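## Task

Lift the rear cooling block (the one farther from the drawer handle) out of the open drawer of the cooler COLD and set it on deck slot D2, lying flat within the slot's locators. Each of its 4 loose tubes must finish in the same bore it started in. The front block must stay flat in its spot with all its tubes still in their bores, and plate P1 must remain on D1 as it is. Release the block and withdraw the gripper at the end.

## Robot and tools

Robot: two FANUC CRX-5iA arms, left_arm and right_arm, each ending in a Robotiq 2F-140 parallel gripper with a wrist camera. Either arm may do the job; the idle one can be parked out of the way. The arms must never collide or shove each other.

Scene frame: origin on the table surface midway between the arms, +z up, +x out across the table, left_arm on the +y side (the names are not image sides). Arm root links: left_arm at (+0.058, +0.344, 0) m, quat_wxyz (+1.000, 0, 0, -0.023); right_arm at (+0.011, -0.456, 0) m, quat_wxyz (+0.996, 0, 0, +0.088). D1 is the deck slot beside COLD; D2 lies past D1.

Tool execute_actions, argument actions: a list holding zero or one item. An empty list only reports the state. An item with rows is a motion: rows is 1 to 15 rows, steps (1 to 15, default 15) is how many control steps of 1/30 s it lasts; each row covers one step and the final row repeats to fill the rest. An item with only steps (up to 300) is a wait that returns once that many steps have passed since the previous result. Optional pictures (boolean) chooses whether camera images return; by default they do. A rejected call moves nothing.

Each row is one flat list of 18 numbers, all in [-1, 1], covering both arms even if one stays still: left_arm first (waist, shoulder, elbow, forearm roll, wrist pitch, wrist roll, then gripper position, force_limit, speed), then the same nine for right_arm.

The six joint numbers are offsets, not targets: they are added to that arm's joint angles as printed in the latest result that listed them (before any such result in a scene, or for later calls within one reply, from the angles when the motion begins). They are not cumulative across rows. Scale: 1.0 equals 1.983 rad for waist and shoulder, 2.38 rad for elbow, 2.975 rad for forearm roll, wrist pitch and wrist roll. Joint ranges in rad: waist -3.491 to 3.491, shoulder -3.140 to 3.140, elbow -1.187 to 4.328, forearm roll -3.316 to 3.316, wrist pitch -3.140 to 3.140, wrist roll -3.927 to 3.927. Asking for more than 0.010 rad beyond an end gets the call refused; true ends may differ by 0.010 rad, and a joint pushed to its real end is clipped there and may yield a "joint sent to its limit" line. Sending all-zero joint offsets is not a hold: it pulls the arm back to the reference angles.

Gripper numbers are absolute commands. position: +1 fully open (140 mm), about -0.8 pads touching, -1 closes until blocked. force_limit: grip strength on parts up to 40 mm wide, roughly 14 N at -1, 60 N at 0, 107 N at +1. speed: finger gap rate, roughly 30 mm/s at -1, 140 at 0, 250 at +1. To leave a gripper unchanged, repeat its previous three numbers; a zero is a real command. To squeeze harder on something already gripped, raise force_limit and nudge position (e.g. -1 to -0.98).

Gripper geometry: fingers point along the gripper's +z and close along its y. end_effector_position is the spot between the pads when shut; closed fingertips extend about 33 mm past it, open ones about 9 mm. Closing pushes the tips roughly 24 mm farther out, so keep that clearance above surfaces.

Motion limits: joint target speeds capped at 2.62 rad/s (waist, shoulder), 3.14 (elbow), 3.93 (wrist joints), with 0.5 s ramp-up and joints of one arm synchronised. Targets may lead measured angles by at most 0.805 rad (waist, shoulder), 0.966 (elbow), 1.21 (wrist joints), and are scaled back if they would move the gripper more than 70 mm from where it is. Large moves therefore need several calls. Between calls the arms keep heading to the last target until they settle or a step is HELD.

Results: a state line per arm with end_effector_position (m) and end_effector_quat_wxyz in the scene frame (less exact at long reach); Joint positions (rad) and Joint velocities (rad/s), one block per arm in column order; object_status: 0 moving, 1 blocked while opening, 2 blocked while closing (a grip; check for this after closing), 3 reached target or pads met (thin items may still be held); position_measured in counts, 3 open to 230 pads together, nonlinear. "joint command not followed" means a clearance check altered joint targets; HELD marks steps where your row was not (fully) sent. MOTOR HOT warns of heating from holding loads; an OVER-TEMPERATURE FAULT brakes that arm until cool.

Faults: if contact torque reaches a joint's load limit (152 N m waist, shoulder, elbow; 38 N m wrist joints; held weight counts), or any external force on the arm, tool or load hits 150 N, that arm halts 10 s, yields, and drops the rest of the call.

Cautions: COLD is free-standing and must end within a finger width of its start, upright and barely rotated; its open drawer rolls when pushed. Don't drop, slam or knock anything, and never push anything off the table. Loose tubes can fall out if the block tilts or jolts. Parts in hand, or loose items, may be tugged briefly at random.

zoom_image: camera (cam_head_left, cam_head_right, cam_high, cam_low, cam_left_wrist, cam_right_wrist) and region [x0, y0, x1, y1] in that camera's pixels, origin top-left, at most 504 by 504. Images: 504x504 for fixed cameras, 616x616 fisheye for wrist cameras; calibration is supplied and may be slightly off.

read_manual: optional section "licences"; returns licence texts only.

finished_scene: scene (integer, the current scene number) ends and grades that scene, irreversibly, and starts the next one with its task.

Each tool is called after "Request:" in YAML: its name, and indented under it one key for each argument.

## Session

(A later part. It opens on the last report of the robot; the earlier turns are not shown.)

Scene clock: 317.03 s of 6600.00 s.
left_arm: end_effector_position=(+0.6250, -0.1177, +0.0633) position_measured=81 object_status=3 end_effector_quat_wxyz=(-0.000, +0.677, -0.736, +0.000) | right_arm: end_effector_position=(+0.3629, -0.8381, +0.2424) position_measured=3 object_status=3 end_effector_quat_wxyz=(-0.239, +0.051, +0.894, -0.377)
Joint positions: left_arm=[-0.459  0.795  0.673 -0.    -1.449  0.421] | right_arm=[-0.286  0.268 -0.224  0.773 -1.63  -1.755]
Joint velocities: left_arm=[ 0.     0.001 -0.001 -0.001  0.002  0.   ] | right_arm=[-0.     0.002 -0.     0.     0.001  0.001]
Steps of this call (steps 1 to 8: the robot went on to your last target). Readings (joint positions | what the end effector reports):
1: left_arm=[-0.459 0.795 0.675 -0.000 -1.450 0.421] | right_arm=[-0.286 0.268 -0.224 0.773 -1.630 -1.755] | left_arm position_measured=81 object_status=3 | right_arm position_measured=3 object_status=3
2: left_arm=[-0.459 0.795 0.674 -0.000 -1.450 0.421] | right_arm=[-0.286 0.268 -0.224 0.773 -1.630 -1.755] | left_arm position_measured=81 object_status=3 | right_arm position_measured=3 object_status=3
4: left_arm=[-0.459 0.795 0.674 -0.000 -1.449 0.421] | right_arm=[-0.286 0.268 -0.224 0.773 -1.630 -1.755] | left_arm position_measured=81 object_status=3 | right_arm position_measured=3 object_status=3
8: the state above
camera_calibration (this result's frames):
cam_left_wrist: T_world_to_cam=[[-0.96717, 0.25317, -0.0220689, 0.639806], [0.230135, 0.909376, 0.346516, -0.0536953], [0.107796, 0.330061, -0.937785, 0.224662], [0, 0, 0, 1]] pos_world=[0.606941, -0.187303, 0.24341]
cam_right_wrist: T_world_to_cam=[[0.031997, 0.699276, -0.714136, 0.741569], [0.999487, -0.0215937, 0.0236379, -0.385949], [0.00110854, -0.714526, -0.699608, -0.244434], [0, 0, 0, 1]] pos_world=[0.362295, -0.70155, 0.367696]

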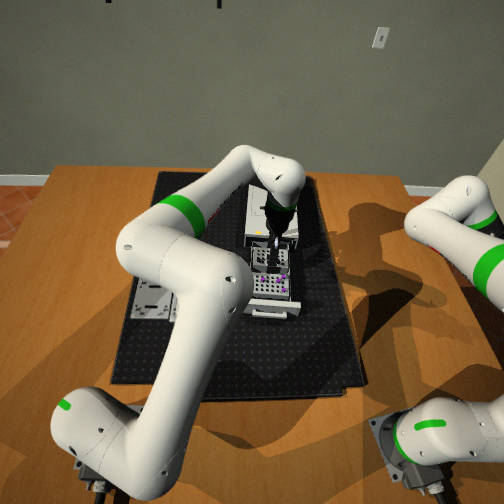

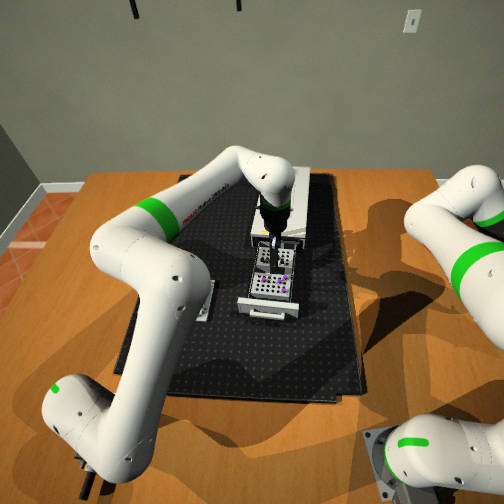

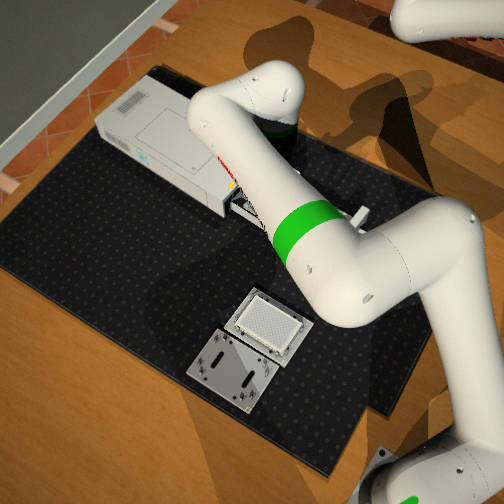

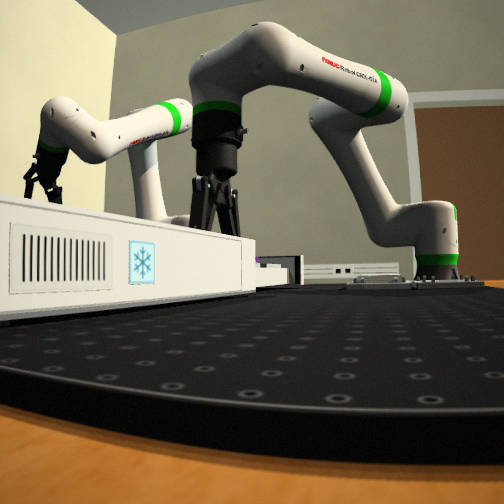

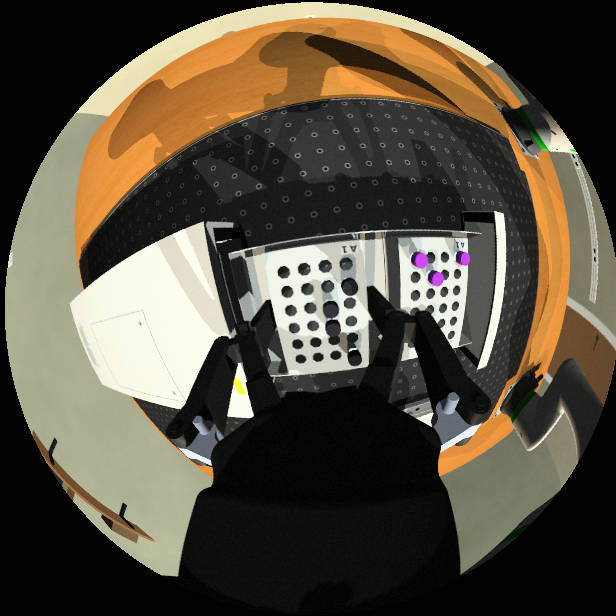

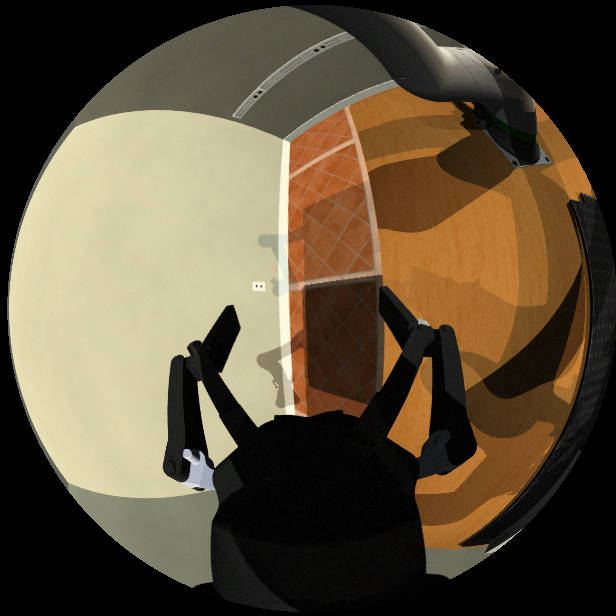

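Request:
execute_actions:
  actions:
    - {"rows": [[0,0,0,0,0,0,-1,0.8,-0.7,0,0,0,0,0,0,1,0,0]], "steps": 15}

Scene clock: 320.00 s of 6600.00 s.
left_arm: end_effector_position=(+0.6250, -0.1178, +0.0633) position_measured=105 object_status=2 end_effector_quat_wxyz=(-0.000, +0.677, -0.736, +0.000) | right_arm: end_effector_position=(+0.3629, -0.8381, +0.2424) position_measured=3 object_status=3 end_effector_quat_wxyz=(-0.239, +0.051, +0.894, -0.377)
Joint positions: left_arm=[-0.459  0.795  0.673 -0.    -1.448  0.421] | right_arm=[-0.286  0.268 -0.224  0.773 -1.63  -1.755]
Joint velocities: left_arm=[ 0.     0.001 -0.001  0.001  0.001  0.001] | right_arm=[ 0.001 -0.     0.001  0.001  0.001 -0.   ]
Steps of this call (steps 1 to 15: the robot went on to your last target; steps 16 to 74: nothing new was sent; steps 75 to 89: all 15 steps of this action). Readings (joint positions | what the end effector reports):
75: left_arm=[-0.459 0.795 0.673 -0.000 -1.449 0.421] | right_arm=[-0.286 0.268 -0.224 0.773 -1.630 -1.755] | left_arm position_measured=81 object_status=0 | right_arm position_measured=3 object_status=3
76: left_arm=[-0.459 0.795 0.673 -0.000 -1.449 0.421] | right_arm=[-0.286 0.268 -0.224 0.773 -1.630 -1.755] | left_arm position_measured=82 object_status=0 | right_arm position_measured=3 object_status=3
78: left_arm=[-0.459 0.795 0.673 -0.000 -1.449 0.421] | right_arm=[-0.286 0.268 -0.224 0.773 -1.630 -1.755] | left_arm position_measured=89 object_status=0 | right_arm position_measured=3 object_status=3
82: left_arm=[-0.459 0.795 0.673 -0.000 -1.448 0.421] | right_arm=[-0.286 0.268 -0.224 0.773 -1.630 -1.755] | left_arm position_measured=102 object_status=0 | right_arm position_measured=3 object_status=3
89: the state above
camera_calibration (this result's frames):
cam_left_wrist: T_world_to_cam=[[-0.967175, 0.253145, -0.0221388, 0.639845], [0.230099, 0.90942, 0.346423, -0.0536384], [0.107829, 0.329957, -0.937817, 0.224623], [0, 0, 0, 1]] pos_world=[0.606963, -0.18731, 0.243402]
cam_right_wrist: T_world_to_cam=[[0.0319969, 0.699276, -0.714136, 0.741569], [0.999487, -0.0215937, 0.0236376, -0.385949], [0.00110836, -0.714526, -0.699608, -0.244434], [0, 0, 0, 1]] pos_world=[0.362295, -0.70155, 0.367696]

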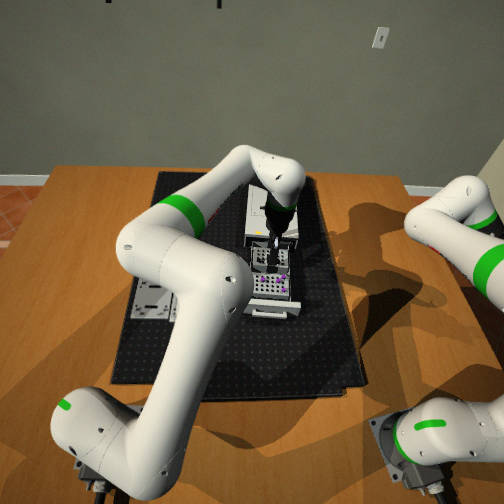

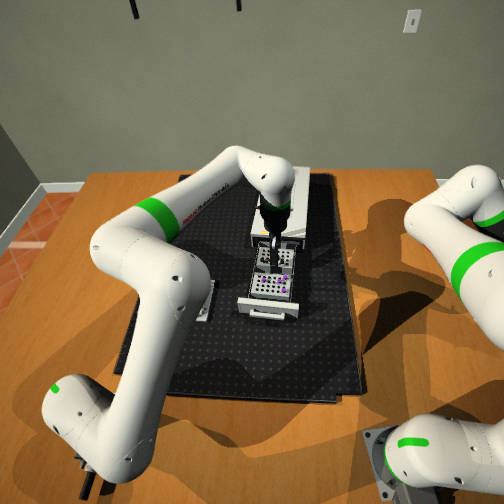

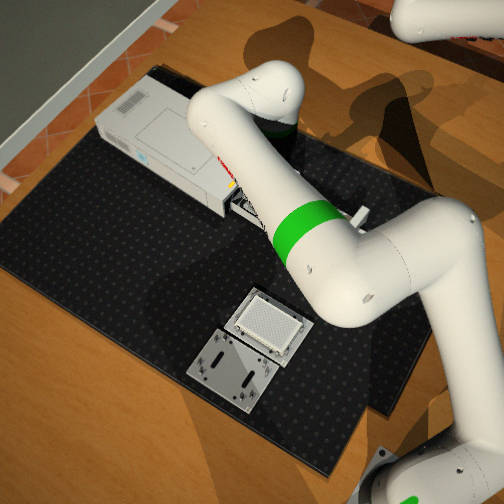

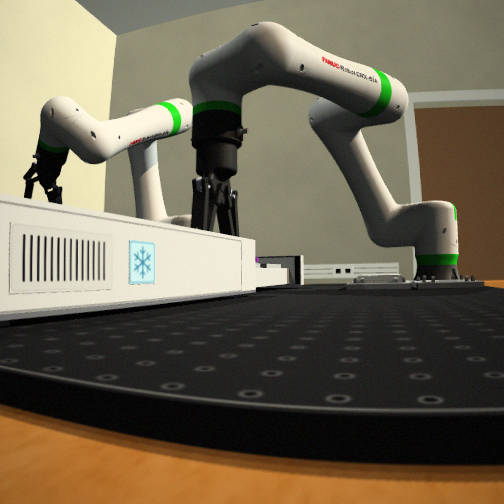

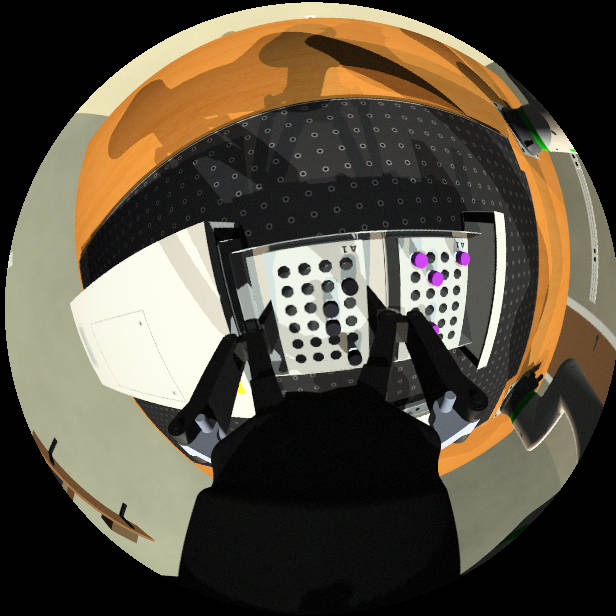

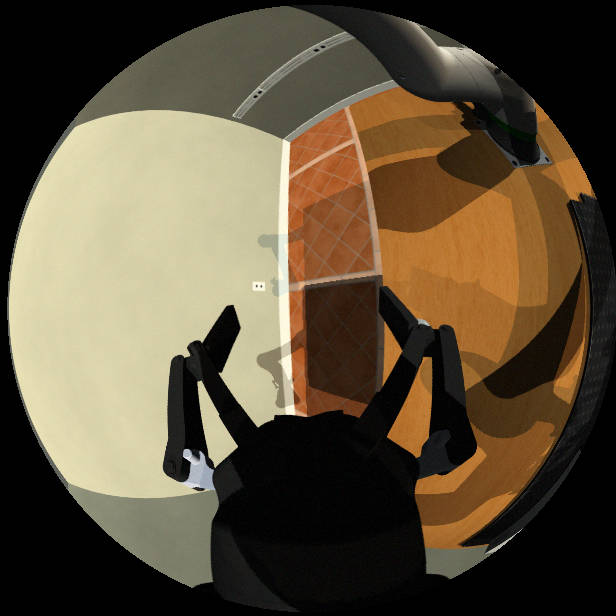

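Request:
execute_actions:
  actions:
    - {"rows": [[0,-0.00002,0.00007,0,-0.00007,0,-1,0.8,-0.7,0,0,0,0,0,0,1,0,0],[0,-0.00014,0.00051,0,-0.0005,0,-1,0.8,-0.7,0,0,0,0,0,0,1,0,0],[0,-0.00041,0.00154,0,-0.0015,0,-1,0.8,-0.7,0,0,0,0,0,0,1,0,0],[0,-0.00084,0.00326,0,-0.00317,0,-1,0.8,-0.7,0,0,0,0,0,0,1,0,0],[0,-0.0014,0.00567,0,-0.00547,0,-1,0.8,-0.7,0,0,0,0,0,0,1,0,0],[0,-0.00204,0.00868,0,-0.00831,0,-1,0.8,-0.7,0,0,0,0,0,0,1,0,0],[0,-0.0027,0.01213,0,-0.0115,0,-1,0.8,-0.7,0,0,0,0,0,0,1,0,0],[0,-0.00332,0.01579,0,-0.01484,0,-1,0.8,-0.7,0,0,0,0,0,0,1,0,0],[0,-0.00384,0.01941,0,-0.01809,0,-1,0.8,-0.7,0,0,0,0,0,0,1,0,0],[0,-0.00426,0.02273,0,-0.02102,0,-1,0.8,-0.7,0,0,0,0,0,0,1,0,0],[0,-0.00456,0.02549,0,-0.02343,0,-1,0.8,-0.7,0,0,0,0,0,0,1,0,0],[0,-0.00476,0.02753,0,-0.0252,0,-1,0.8,-0.7,0,0,0,0,0,0,1,0,0],[0,-0.00487,0.02877,0,-0.02627,0,-1,0.8,-0.7,0,0,0,0,0,0,1,0,0],[0,-0.00491,0.02931,0,-0.02672,0,-1,0.8,-0.7,0,0,0,0,0,0,1,0,0],[0,-0.00492,0.0294,0,-0.0268,0,-1,0.8,-0.7,0,0,0,0,0,0,1,0,0]], "steps": 15}
  pictures: false

Request:
execute_actions:
  actions:
    - {"steps": 10}

Scene clock: 350.10 s of 6600.00 s.
left_arm: end_effector_position=(+0.6251, -0.1177, +0.0972) position_measured=105 object_status=2 end_effector_quat_wxyz=(-0.000, +0.677, -0.736, +0.000) | right_arm: end_effector_position=(+0.3629, -0.8381, +0.2424) position_measured=3 object_status=3 end_effector_quat_wxyz=(-0.239, +0.051, +0.894, -0.377)
Joint positions: left_arm=[-0.459  0.786  0.737 -0.001 -1.521  0.421] | right_arm=[-0.286  0.268 -0.224  0.773 -1.63  -1.755]
Joint velocities: left_arm=[-0.    -0.009  0.119 -0.    -0.128  0.   ] | right_arm=[-0.     0.     0.001  0.     0.001 -0.001]
Steps of this call (steps 1 to 15: the robot went on to your last target; steps 16 to 90: nothing new was sent; then 26.60 s passed at rest; steps 91 to 105: all 15 steps of this action). Readings (joint positions | what the end effector reports):
91: left_arm=[-0.459 0.795 0.673 -0.000 -1.449 0.421] | right_arm=[-0.286 0.268 -0.224 0.773 -1.630 -1.755] | left_arm position_measured=105 object_status=2 | right_arm position_measured=3 object_status=3
92: left_arm=[-0.459 0.795 0.673 -0.000 -1.449 0.421] | right_arm=[-0.286 0.268 -0.224 0.773 -1.630 -1.755] | left_arm position_measured=105 object_status=2 | right_arm position_measured=3 object_status=3
94: left_arm=[-0.459 0.795 0.675 -0.000 -1.450 0.421] | right_arm=[-0.286 0.268 -0.224 0.773 -1.630 -1.755] | left_arm position_measured=105 object_status=2 | right_arm position_measured=3 object_status=3
98: left_arm=[-0.459 0.792 0.689 -0.001 -1.468 0.421] | right_arm=[-0.286 0.268 -0.224 0.773 -1.630 -1.755] | left_arm position_measured=105 object_status=2 | right_arm position_measured=3 object_status=3
105: the state above

Scene clock: 350.43 s of 6600.00 s.
left_arm: end_effector_position=(+0.6250, -0.1178, +0.1003) position_measured=105 object_status=2 end_effector_quat_wxyz=(-0.000, +0.677, -0.736, +0.000) | right_arm: end_effector_position=(+0.3629, -0.8381, +0.2424) position_measured=3 object_status=3 end_effector_quat_wxyz=(-0.239, +0.051, +0.894, -0.377)
Joint positions: left_arm=[-0.459  0.785  0.743 -0.    -1.528  0.421] | right_arm=[-0.286  0.268 -0.224  0.773 -1.63  -1.755]
Joint velocities: left_arm=[ 0.    -0.001  0.    -0.001 -0.002 -0.   ] | right_arm=[-0.001  0.    -0.001 -0.    -0.001 -0.   ]
Steps of this call (steps 1 to 10: the robot went on to your last target). Readings (joint positions | what the end effector reports):
1: left_arm=[-0.459 0.786 0.740 -0.001 -1.525 0.421] | right_arm=[-0.286 0.268 -0.224 0.773 -1.630 -1.755] | left_arm position_measured=105 object_status=2 | right_arm position_measured=3 object_status=3
2: left_arm=[-0.459 0.785 0.742 -0.001 -1.526 0.421] | right_arm=[-0.286 0.268 -0.224 0.773 -1.630 -1.755] | left_arm position_measured=105 object_status=2 | right_arm position_measured=3 object_status=3
4: left_arm=[-0.459 0.785 0.743 -0.000 -1.528 0.421] | right_arm=[-0.286 0.268 -0.224 0.773 -1.630 -1.755] | left_arm position_measured=105 object_status=2 | right_arm position_measured=3 object_status=3
8: left_arm=[-0.459 0.785 0.743 -0.000 -1.528 0.421] | right_arm=[-0.286 0.268 -0.224 0.773 -1.630 -1.755] | left_arm position_measured=105 object_status=2 | right_arm position_measured=3 object_status=3
10: the state above
camera_calibration (this result's frames):
cam_left_wrist: T_world_to_cam=[[-0.967176, 0.253141, -0.0221156, 0.640637], [0.230101, 0.909413, 0.346442, -0.0664364], [0.107811, 0.329981, -0.937811, 0.259319], [0, 0, 0, 1]] pos_world=[0.606939, -0.187324, 0.280377]
cam_right_wrist: T_world_to_cam=[[0.0319972, 0.699276, -0.714136, 0.741569], [0.999487, -0.021594, 0.0236379, -0.38595], [0.00110837, -0.714526, -0.699608, -0.244434], [0, 0, 0, 1]] pos_world=[0.362295, -0.70155, 0.367696]

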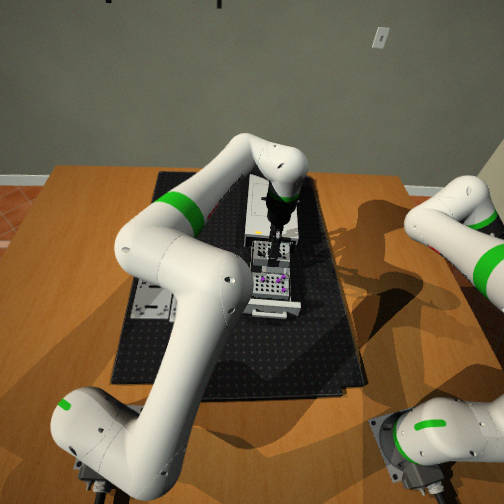

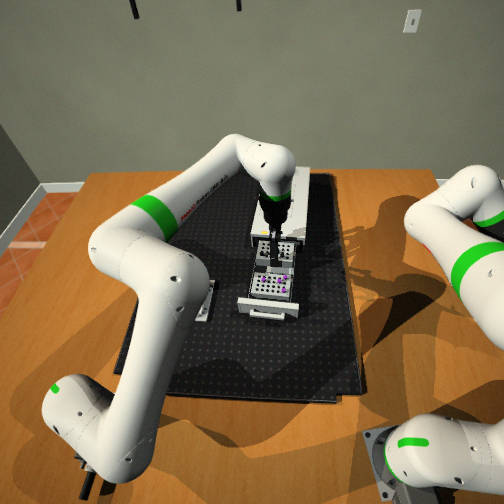

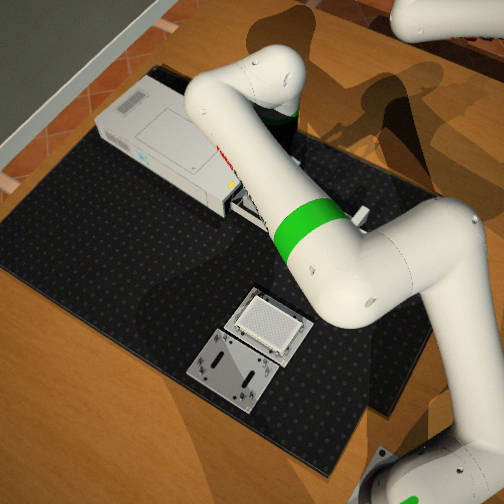

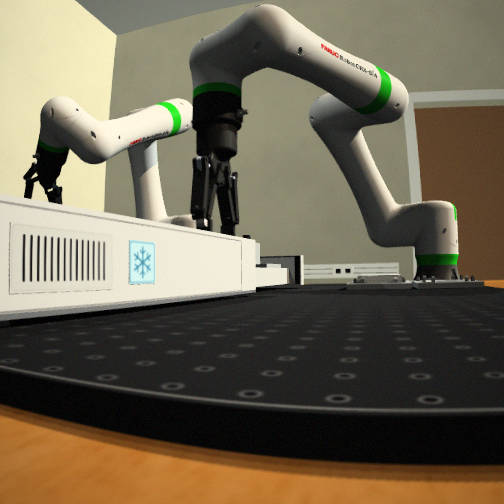

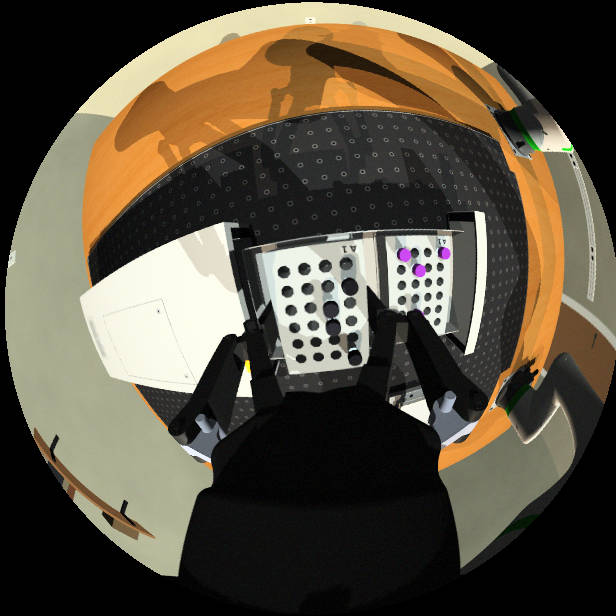

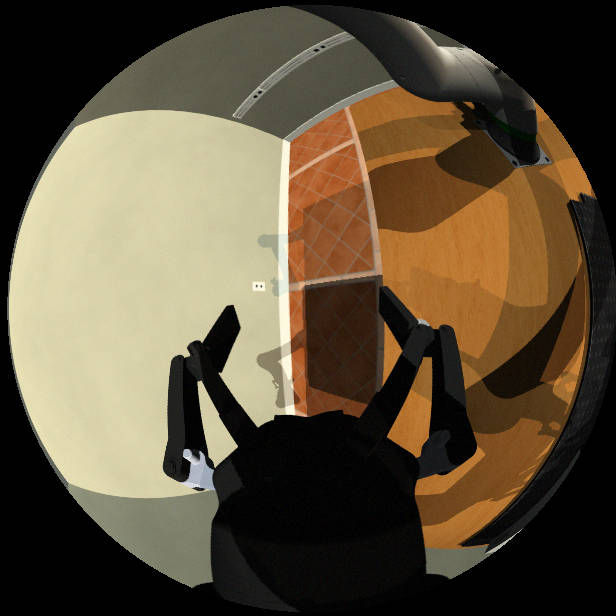

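Request:
execute_actions:
  actions:
    - {"rows": [[0,-0.00009,0.001,0,-0.00086,0,-1,0.8,-0.7,0,0,0,0,0,0,1,0,0],[0,-0.00025,0.00304,0,-0.0026,0,-1,0.8,-0.7,0,0,0,0,0,0,1,0,0],[0,-0.00047,0.00649,0,-0.0055,0,-1,0.8,-0.7,0,0,0,0,0,0,1,0,0],[0,-0.00066,0.01138,0,-0.00954,0,-1,0.8,-0.7,0,0,0,0,0,0,1,0,0],[0,-0.00073,0.01759,0,-0.01456,0,-1,0.8,-0.7,0,0,0,0,0,0,1,0,0],[0,-0.00058,0.02485,0,-0.02027,0,-1,0.8,-0.7,0,0,0,0,0,0,1,0,0],[0,-0.00018,0.03272,0,-0.0263,0,-1,0.8,-0.7,0,0,0,0,0,0,1,0,0],[0,0.00043,0.04065,0,-0.03223,0,-1,0.8,-0.7,0,0,0,0,0,0,1,0,0],[0,0.00118,0.04801,0,-0.03762,0,-1,0.8,-0.7,0,0,0,0,0,0,1,0,0],[0,0.00193,0.05424,0,-0.0421,0,-1,0.8,-0.7,0,0,0,0,0,0,1,0,0],[0,0.00255,0.05887,0,-0.04539,0,-1,0.8,-0.7,0,0,0,0,0,0,1,0,0],[0,0.00296,0.06172,0,-0.0474,0,-1,0.8,-0.7,0,0,0,0,0,0,1,0,0],[0,0.00317,0.06314,0,-0.0484,0,-1,0.8,-0.7,0,0,0,0,0,0,1,0,0]], "steps": 15}
  pictures: false

Request:
execute_actions:
  actions:
    - {"steps": 10}

Scene clock: 369.40 s of 6600.00 s.
left_arm: end_effector_position=(+0.6251, -0.1178, +0.1565) position_measured=105 object_status=2 end_effector_quat_wxyz=(-0.000, +0.677, -0.736, +0.000) | right_arm: end_effector_position=(+0.3629, -0.8381, +0.2424) position_measured=3 object_status=3 end_effector_quat_wxyz=(-0.239, +0.051, +0.894, -0.377)
Joint positions: left_arm=[-0.459  0.79   0.882 -0.    -1.662  0.421] | right_arm=[-0.286  0.268 -0.224  0.773 -1.63  -1.755]
Joint velocities: left_arm=[ 0.     0.025  0.24  -0.    -0.215 -0.   ] | right_arm=[-0.     0.    -0.001  0.001 -0.     0.001]
Steps of this call (steps 1 to 15: the robot went on to your last target; steps 16 to 90: nothing new was sent; then 15.47 s passed at rest; steps 91 to 105: all 15 steps of this action). Readings (joint positions | what the end effector reports):
91: left_arm=[-0.459 0.785 0.743 -0.000 -1.528 0.421] | right_arm=[-0.286 0.268 -0.224 0.773 -1.630 -1.755] | left_arm position_measured=105 object_status=2 | right_arm position_measured=3 object_status=3
92: left_arm=[-0.459 0.785 0.744 -0.000 -1.529 0.421] | right_arm=[-0.286 0.268 -0.224 0.773 -1.630 -1.755] | left_arm position_measured=105 object_status=2 | right_arm position_measured=3 object_status=3
94: left_arm=[-0.459 0.785 0.749 -0.000 -1.535 0.421] | right_arm=[-0.286 0.268 -0.224 0.773 -1.630 -1.755] | left_arm position_measured=105 object_status=2 | right_arm position_measured=3 object_status=3
98: left_arm=[-0.459 0.784 0.785 -0.000 -1.571 0.421] | right_arm=[-0.286 0.268 -0.224 0.773 -1.630 -1.755] | left_arm position_measured=105 object_status=2 | right_arm position_measured=3 object_status=3
105: the state above

Scene clock: 369.73 s of 6600.00 s.
left_arm: end_effector_position=(+0.6250, -0.1178, +0.1602) position_measured=105 object_status=2 end_effector_quat_wxyz=(-0.000, +0.677, -0.736, +0.000) | right_arm: end_effector_position=(+0.3629, -0.8381, +0.2424) position_measured=3 object_status=3 end_effector_quat_wxyz=(-0.239, +0.051, +0.894, -0.377)
Joint positions: left_arm=[-0.459  0.792  0.894 -0.    -1.672  0.421] | right_arm=[-0.286  0.268 -0.224  0.773 -1.63  -1.755]
Joint velocities: left_arm=[-0.     0.001 -0.     0.     0.001  0.   ] | right_arm=[-0.    -0.    -0.001  0.001 -0.    -0.001]
Steps of this call (steps 1 to 10: the robot went on to your last target). Readings (joint positions | what the end effector reports):
1: left_arm=[-0.459 0.791 0.889 -0.000 -1.668 0.421] | right_arm=[-0.286 0.268 -0.224 0.773 -1.630 -1.755] | left_arm position_measured=105 object_status=2 | right_arm position_measured=3 object_status=3
2: left_arm=[-0.459 0.791 0.891 -0.000 -1.670 0.421] | right_arm=[-0.286 0.268 -0.224 0.773 -1.630 -1.755] | left_arm position_measured=105 object_status=2 | right_arm position_measured=3 object_status=3
4: left_arm=[-0.459 0.792 0.893 -0.000 -1.672 0.421] | right_arm=[-0.286 0.268 -0.224 0.773 -1.630 -1.755] | left_arm position_measured=105 object_status=2 | right_arm position_measured=3 object_status=3
8: left_arm=[-0.459 0.792 0.894 -0.000 -1.672 0.421] | right_arm=[-0.286 0.268 -0.224 0.773 -1.630 -1.755] | left_arm position_measured=105 object_status=2 | right_arm position_measured=3 object_status=3
10: the state above
camera_calibration (this result's frames):
cam_left_wrist: T_world_to_cam=[[-0.967195, 0.253076, -0.0220323, 0.641924], [0.23007, 0.909431, 0.346415, -0.0871988], [0.107706, 0.329982, -0.937823, 0.315609], [0, 0, 0, 1]] pos_world=[0.606935, -0.1873, 0.340336]
cam_right_wrist: T_world_to_cam=[[0.031997, 0.699276, -0.714136, 0.741569], [0.999487, -0.0215939, 0.0236377, -0.38595], [0.00110828, -0.714526, -0.699608, -0.244434], [0, 0, 0, 1]] pos_world=[0.362295, -0.70155, 0.367696]

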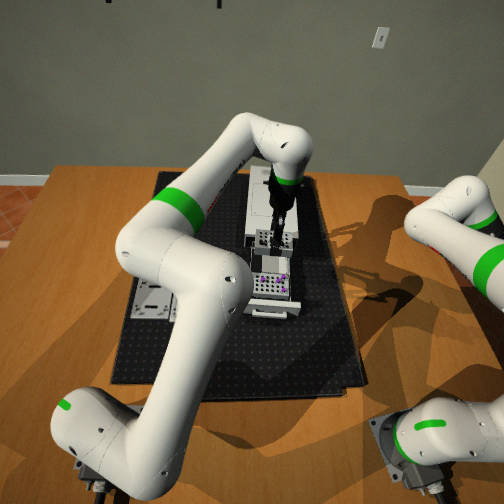

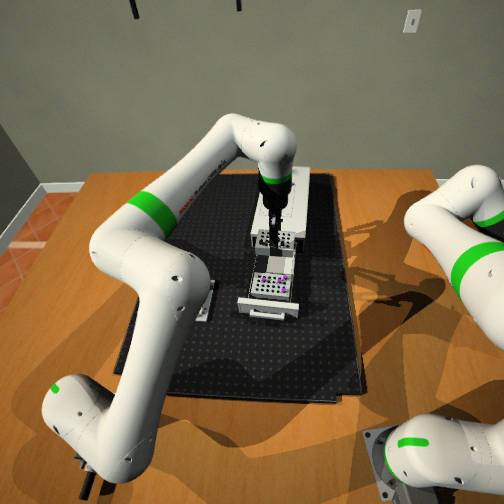

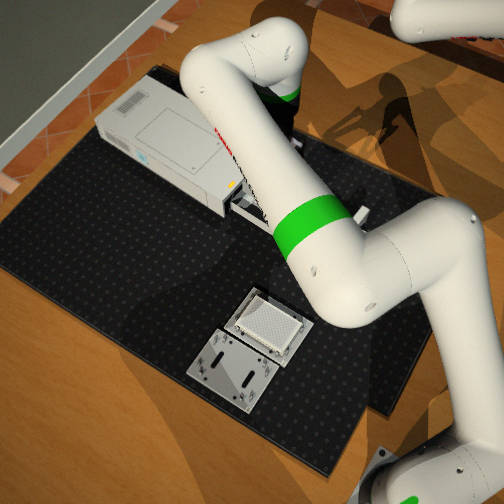

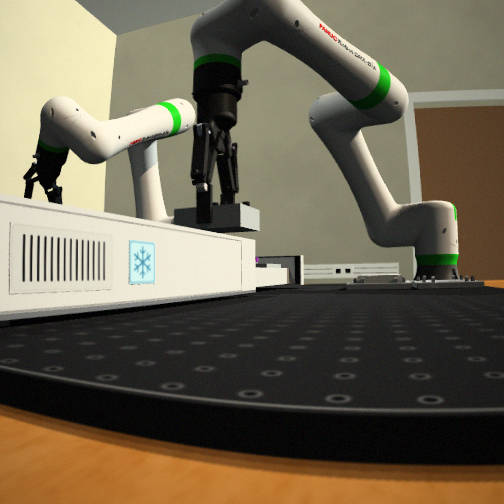

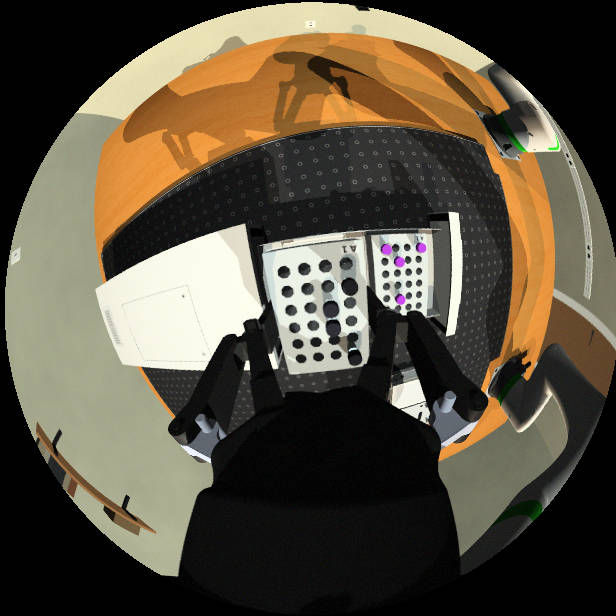

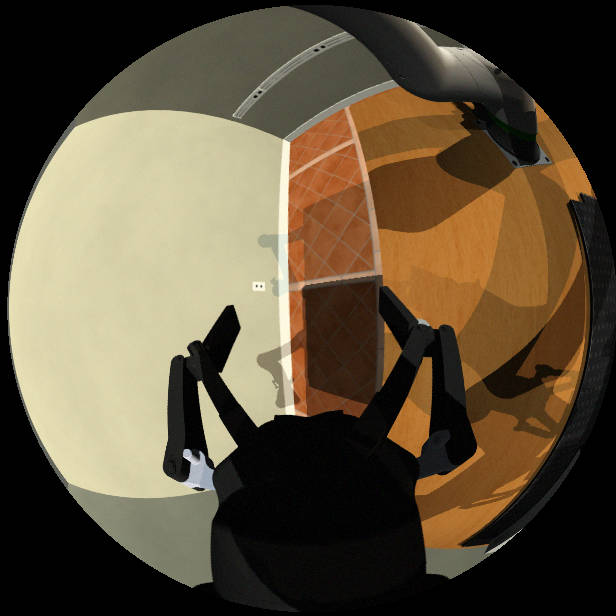

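Request:
execute_actions:
  actions:
    - {"rows": [[0.0006,-0.0007,-0.0009,0,0.0002,-0.0013,-1,0.8,-0.7,0,0,0,0,0,0,1,0,0],[0.0025,-0.0028,-0.0035,0,0.0009,-0.0053,-1,0.8,-0.7,0,0,0,0,0,0,1,0,0],[0.0056,-0.0064,-0.0079,0,0.002,-0.0119,-1,0.8,-0.7,0,0,0,0,0,0,1,0,0],[0.01,-0.0114,-0.014,0,0.0036,-0.0212,-1,0.8,-0.7,0,0,0,0,0,0,1,0,0],[0.0156,-0.0178,-0.0219,0,0.0057,-0.0331,-1,0.8,-0.7,0,0,0,0,0,0,1,0,0],[0.0225,-0.0256,-0.0316,0,0.0082,-0.0477,-1,0.8,-0.7,0,0,0,0,0,0,1,0,0],[0.0306,-0.0348,-0.043,0,0.0111,-0.0649,-1,0.8,-0.7,0,0,0,0,0,0,1,0,0],[0.04,-0.0455,-0.0561,0,0.0146,-0.0849,-1,0.8,-0.7,0,0,0,0,0,0,1,0,0],[0.0506,-0.0576,-0.071,0,0.0184,-0.1074,-1,0.8,-0.7,0,0,0,0,0,0,1,0,0],[0.0625,-0.0711,-0.0877,0,0.0227,-0.1326,-1,0.8,-0.7,0,0,0,0,0,0,1,0,0],[0.0756,-0.0861,-0.1061,0,0.0275,-0.1604,-1,0.8,-0.7,0,0,0,0,0,0,1,0,0],[0.09,-0.1024,-0.1263,0,0.0327,-0.1909,-1,0.8,-0.7,0,0,0,0,0,0,1,0,0],[0.1056,-0.1202,-0.1482,0,0.0384,-0.224,-1,0.8,-0.7,0,0,0,0,0,0,1,0,0],[0.1225,-0.1394,-0.1719,0,0.0446,-0.2598,-1,0.8,-0.7,0,0,0,0,0,0,1,0,0],[0.35163,-0.40011,-0.49327,0,0.12792,-0.74564,-1,0.8,-0.7,0,0,0,0,0,0,1,0,0]], "steps": 15}
  pictures: false

Request:
execute_actions:
  actions:
    - {"steps": 60}

Scene clock: 451.33 s of 6600.00 s.
left_arm: end_effector_position=(+0.6391, -0.0318, +0.1692) position_measured=105 object_status=2 end_effector_quat_wxyz=(+0.000, -0.575, +0.818, -0.000) | right_arm: end_effector_position=(+0.3629, -0.8381, +0.2424) position_measured=3 object_status=3 end_effector_quat_wxyz=(-0.239, +0.051, +0.894, -0.377)
Joint positions: left_arm=[-0.34   0.656  0.692 -0.    -1.607  0.04 ] | right_arm=[-0.286  0.268 -0.224  0.773 -1.63  -1.755]
Joint velocities: left_arm=[ 0.457 -0.521 -0.772 -0.     0.248 -1.435] | right_arm=[-0.001  0.    -0.002 -0.    -0.001 -0.001]
Steps of this call (steps 1 to 30: the robot went on to your last target; steps 31 to 90: nothing new was sent; then 78.10 s passed at rest; steps 91 to 105: all 15 steps of this action). Readings (joint positions | what the end effector reports):
91: left_arm=[-0.459 0.792 0.894 -0.000 -1.672 0.421] | right_arm=[-0.286 0.268 -0.224 0.773 -1.630 -1.755] | left_arm position_measured=105 object_status=2 | right_arm position_measured=3 object_status=3
92: left_arm=[-0.459 0.791 0.894 -0.000 -1.672 0.420] | right_arm=[-0.286 0.268 -0.224 0.773 -1.630 -1.755] | left_arm position_measured=105 object_status=2 | right_arm position_measured=3 object_status=3
94: left_arm=[-0.456 0.787 0.888 -0.000 -1.671 0.409] | right_arm=[-0.286 0.268 -0.224 0.773 -1.630 -1.755] | left_arm position_measured=105 object_status=2 | right_arm position_measured=3 object_status=3
98: left_arm=[-0.433 0.761 0.849 -0.000 -1.658 0.335] | right_arm=[-0.286 0.268 -0.224 0.773 -1.630 -1.755] | left_arm position_measured=105 object_status=2 | right_arm position_measured=3 object_status=3
105: the state above

Scene clock: 453.33 s of 6600.00 s.
left_arm: end_effector_position=(+0.4880, +0.2956, +0.1202) position_measured=105 object_status=2 end_effector_quat_wxyz=(+0.000, +0.017, +1.000, +0.000) | right_arm: end_effector_position=(+0.3629, -0.8381, +0.2424) position_measured=3 object_status=3 end_effector_quat_wxyz=(-0.239, +0.051, +0.894, -0.377)
Joint positions: left_arm=[ 0.238 -0.002 -0.28  -0.    -1.292 -1.798] | right_arm=[-0.286  0.268 -0.224  0.773 -1.63  -1.755]
Joint velocities: left_arm=[-0.    -0.001 -0.     0.    -0.001 -0.001] | right_arm=[-0.    -0.    -0.001 -0.001  0.001 -0.   ]
Steps of this call (steps 1 to 60: the robot went on to your last target). Readings (joint positions | what the end effector reports):
1: left_arm=[-0.323 0.637 0.665 -0.000 -1.598 -0.006] | right_arm=[-0.286 0.268 -0.224 0.773 -1.630 -1.755] | left_arm position_measured=105 object_status=2 | right_arm position_measured=3 object_status=3
2: left_arm=[-0.305 0.616 0.635 -0.000 -1.588 -0.046] | right_arm=[-0.286 0.268 -0.224 0.773 -1.630 -1.755] | left_arm position_measured=105 object_status=2 | right_arm position_measured=3 object_status=3
4: left_arm=[-0.269 0.576 0.575 -0.000 -1.569 -0.121] | right_arm=[-0.286 0.268 -0.224 0.773 -1.630 -1.755] | left_arm position_measured=105 object_status=2 | right_arm position_measured=3 object_status=3
8: left_arm=[-0.201 0.498 0.460 -0.000 -1.531 -0.283] | right_arm=[-0.286 0.268 -0.224 0.773 -1.630 -1.755] | left_arm position_measured=105 object_status=2 | right_arm position_measured=3 object_status=3
60: the state above
All arms were judged still, so your last target was given up. Only a new action makes them travel on or press farther. Fingers that are still opening or closing keep moving.
camera_calibration (this result's frames):
cam_left_wrist: T_world_to_cam=[[0.204609, 0.978621, -0.0208748, -0.382441], [0.919572, -0.184867, 0.346715, -0.430729], [0.335444, -0.0901369, -0.937738, 0.16946], [0, 0, 0, 1]] pos_world=[0.417493, 0.309911, 0.300266]
cam_right_wrist: T_world_to_cam=[[0.0319971, 0.699276, -0.714136, 0.741569], [0.999487, -0.021594, 0.0236378, -0.38595], [0.00110828, -0.714526, -0.699608, -0.244434], [0, 0, 0, 1]] pos_world=[0.362295, -0.70155, 0.367696]

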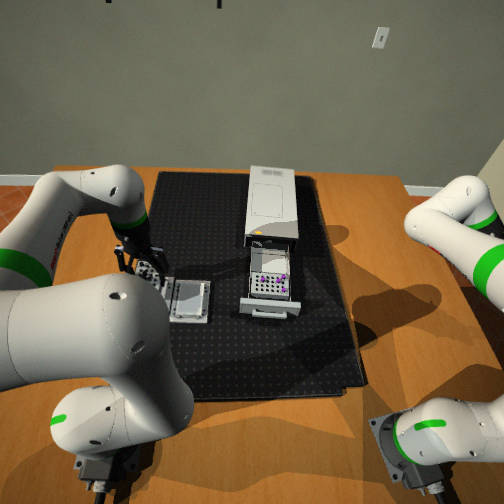

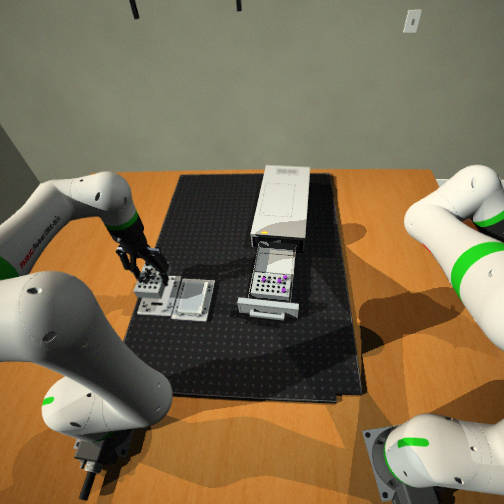

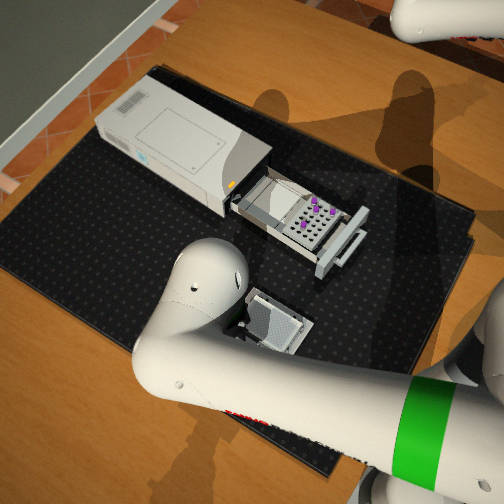

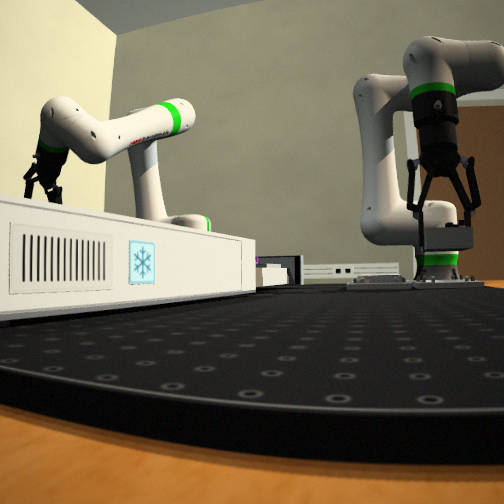

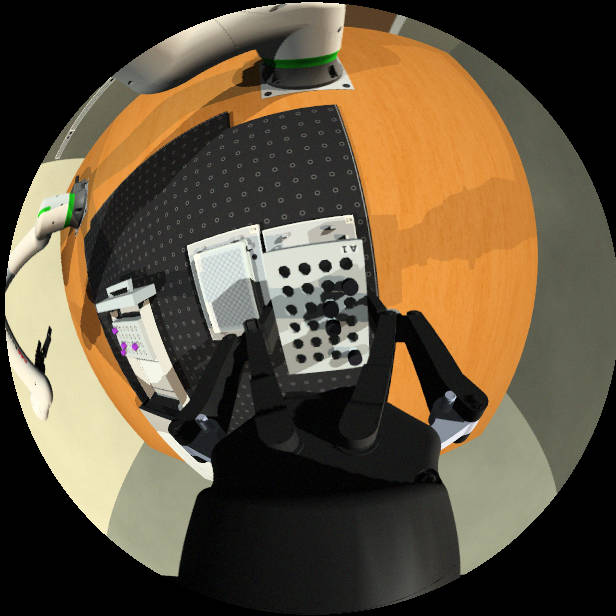

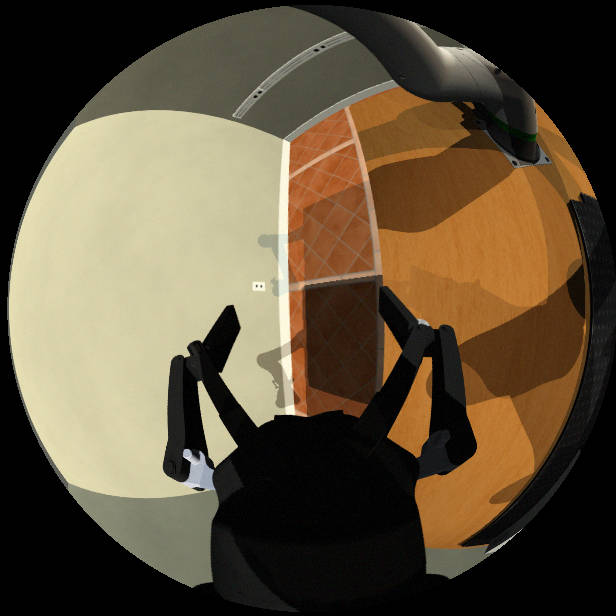

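Request:
zoom_image:
  camera: "cam_left_wrist"
  region: [250, 200, 376, 280]

Request:
zoom_image:
  camera: "cam_low"
  region: [340, 190, 504, 300]

Region (250, 200, 376, 280) of cam_left_wrist's 616x616 image, scaled by 4.000, with more detail than that image has; it fills the top 320 rows of this view, and the rest is white.

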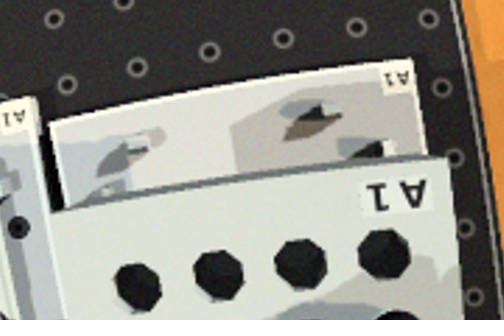

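Region (340, 190, 504, 300) of cam_low's 504x504 image, scaled by 3.073, with more detail than that image has; it fills the top 338 rows of this view, and the rest is white.

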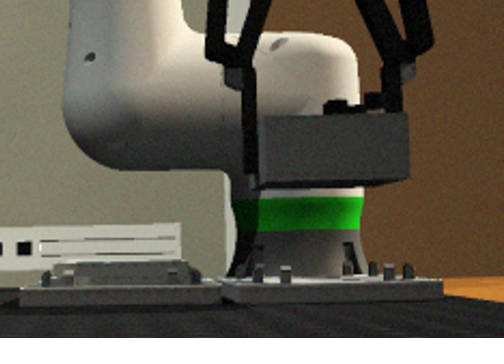

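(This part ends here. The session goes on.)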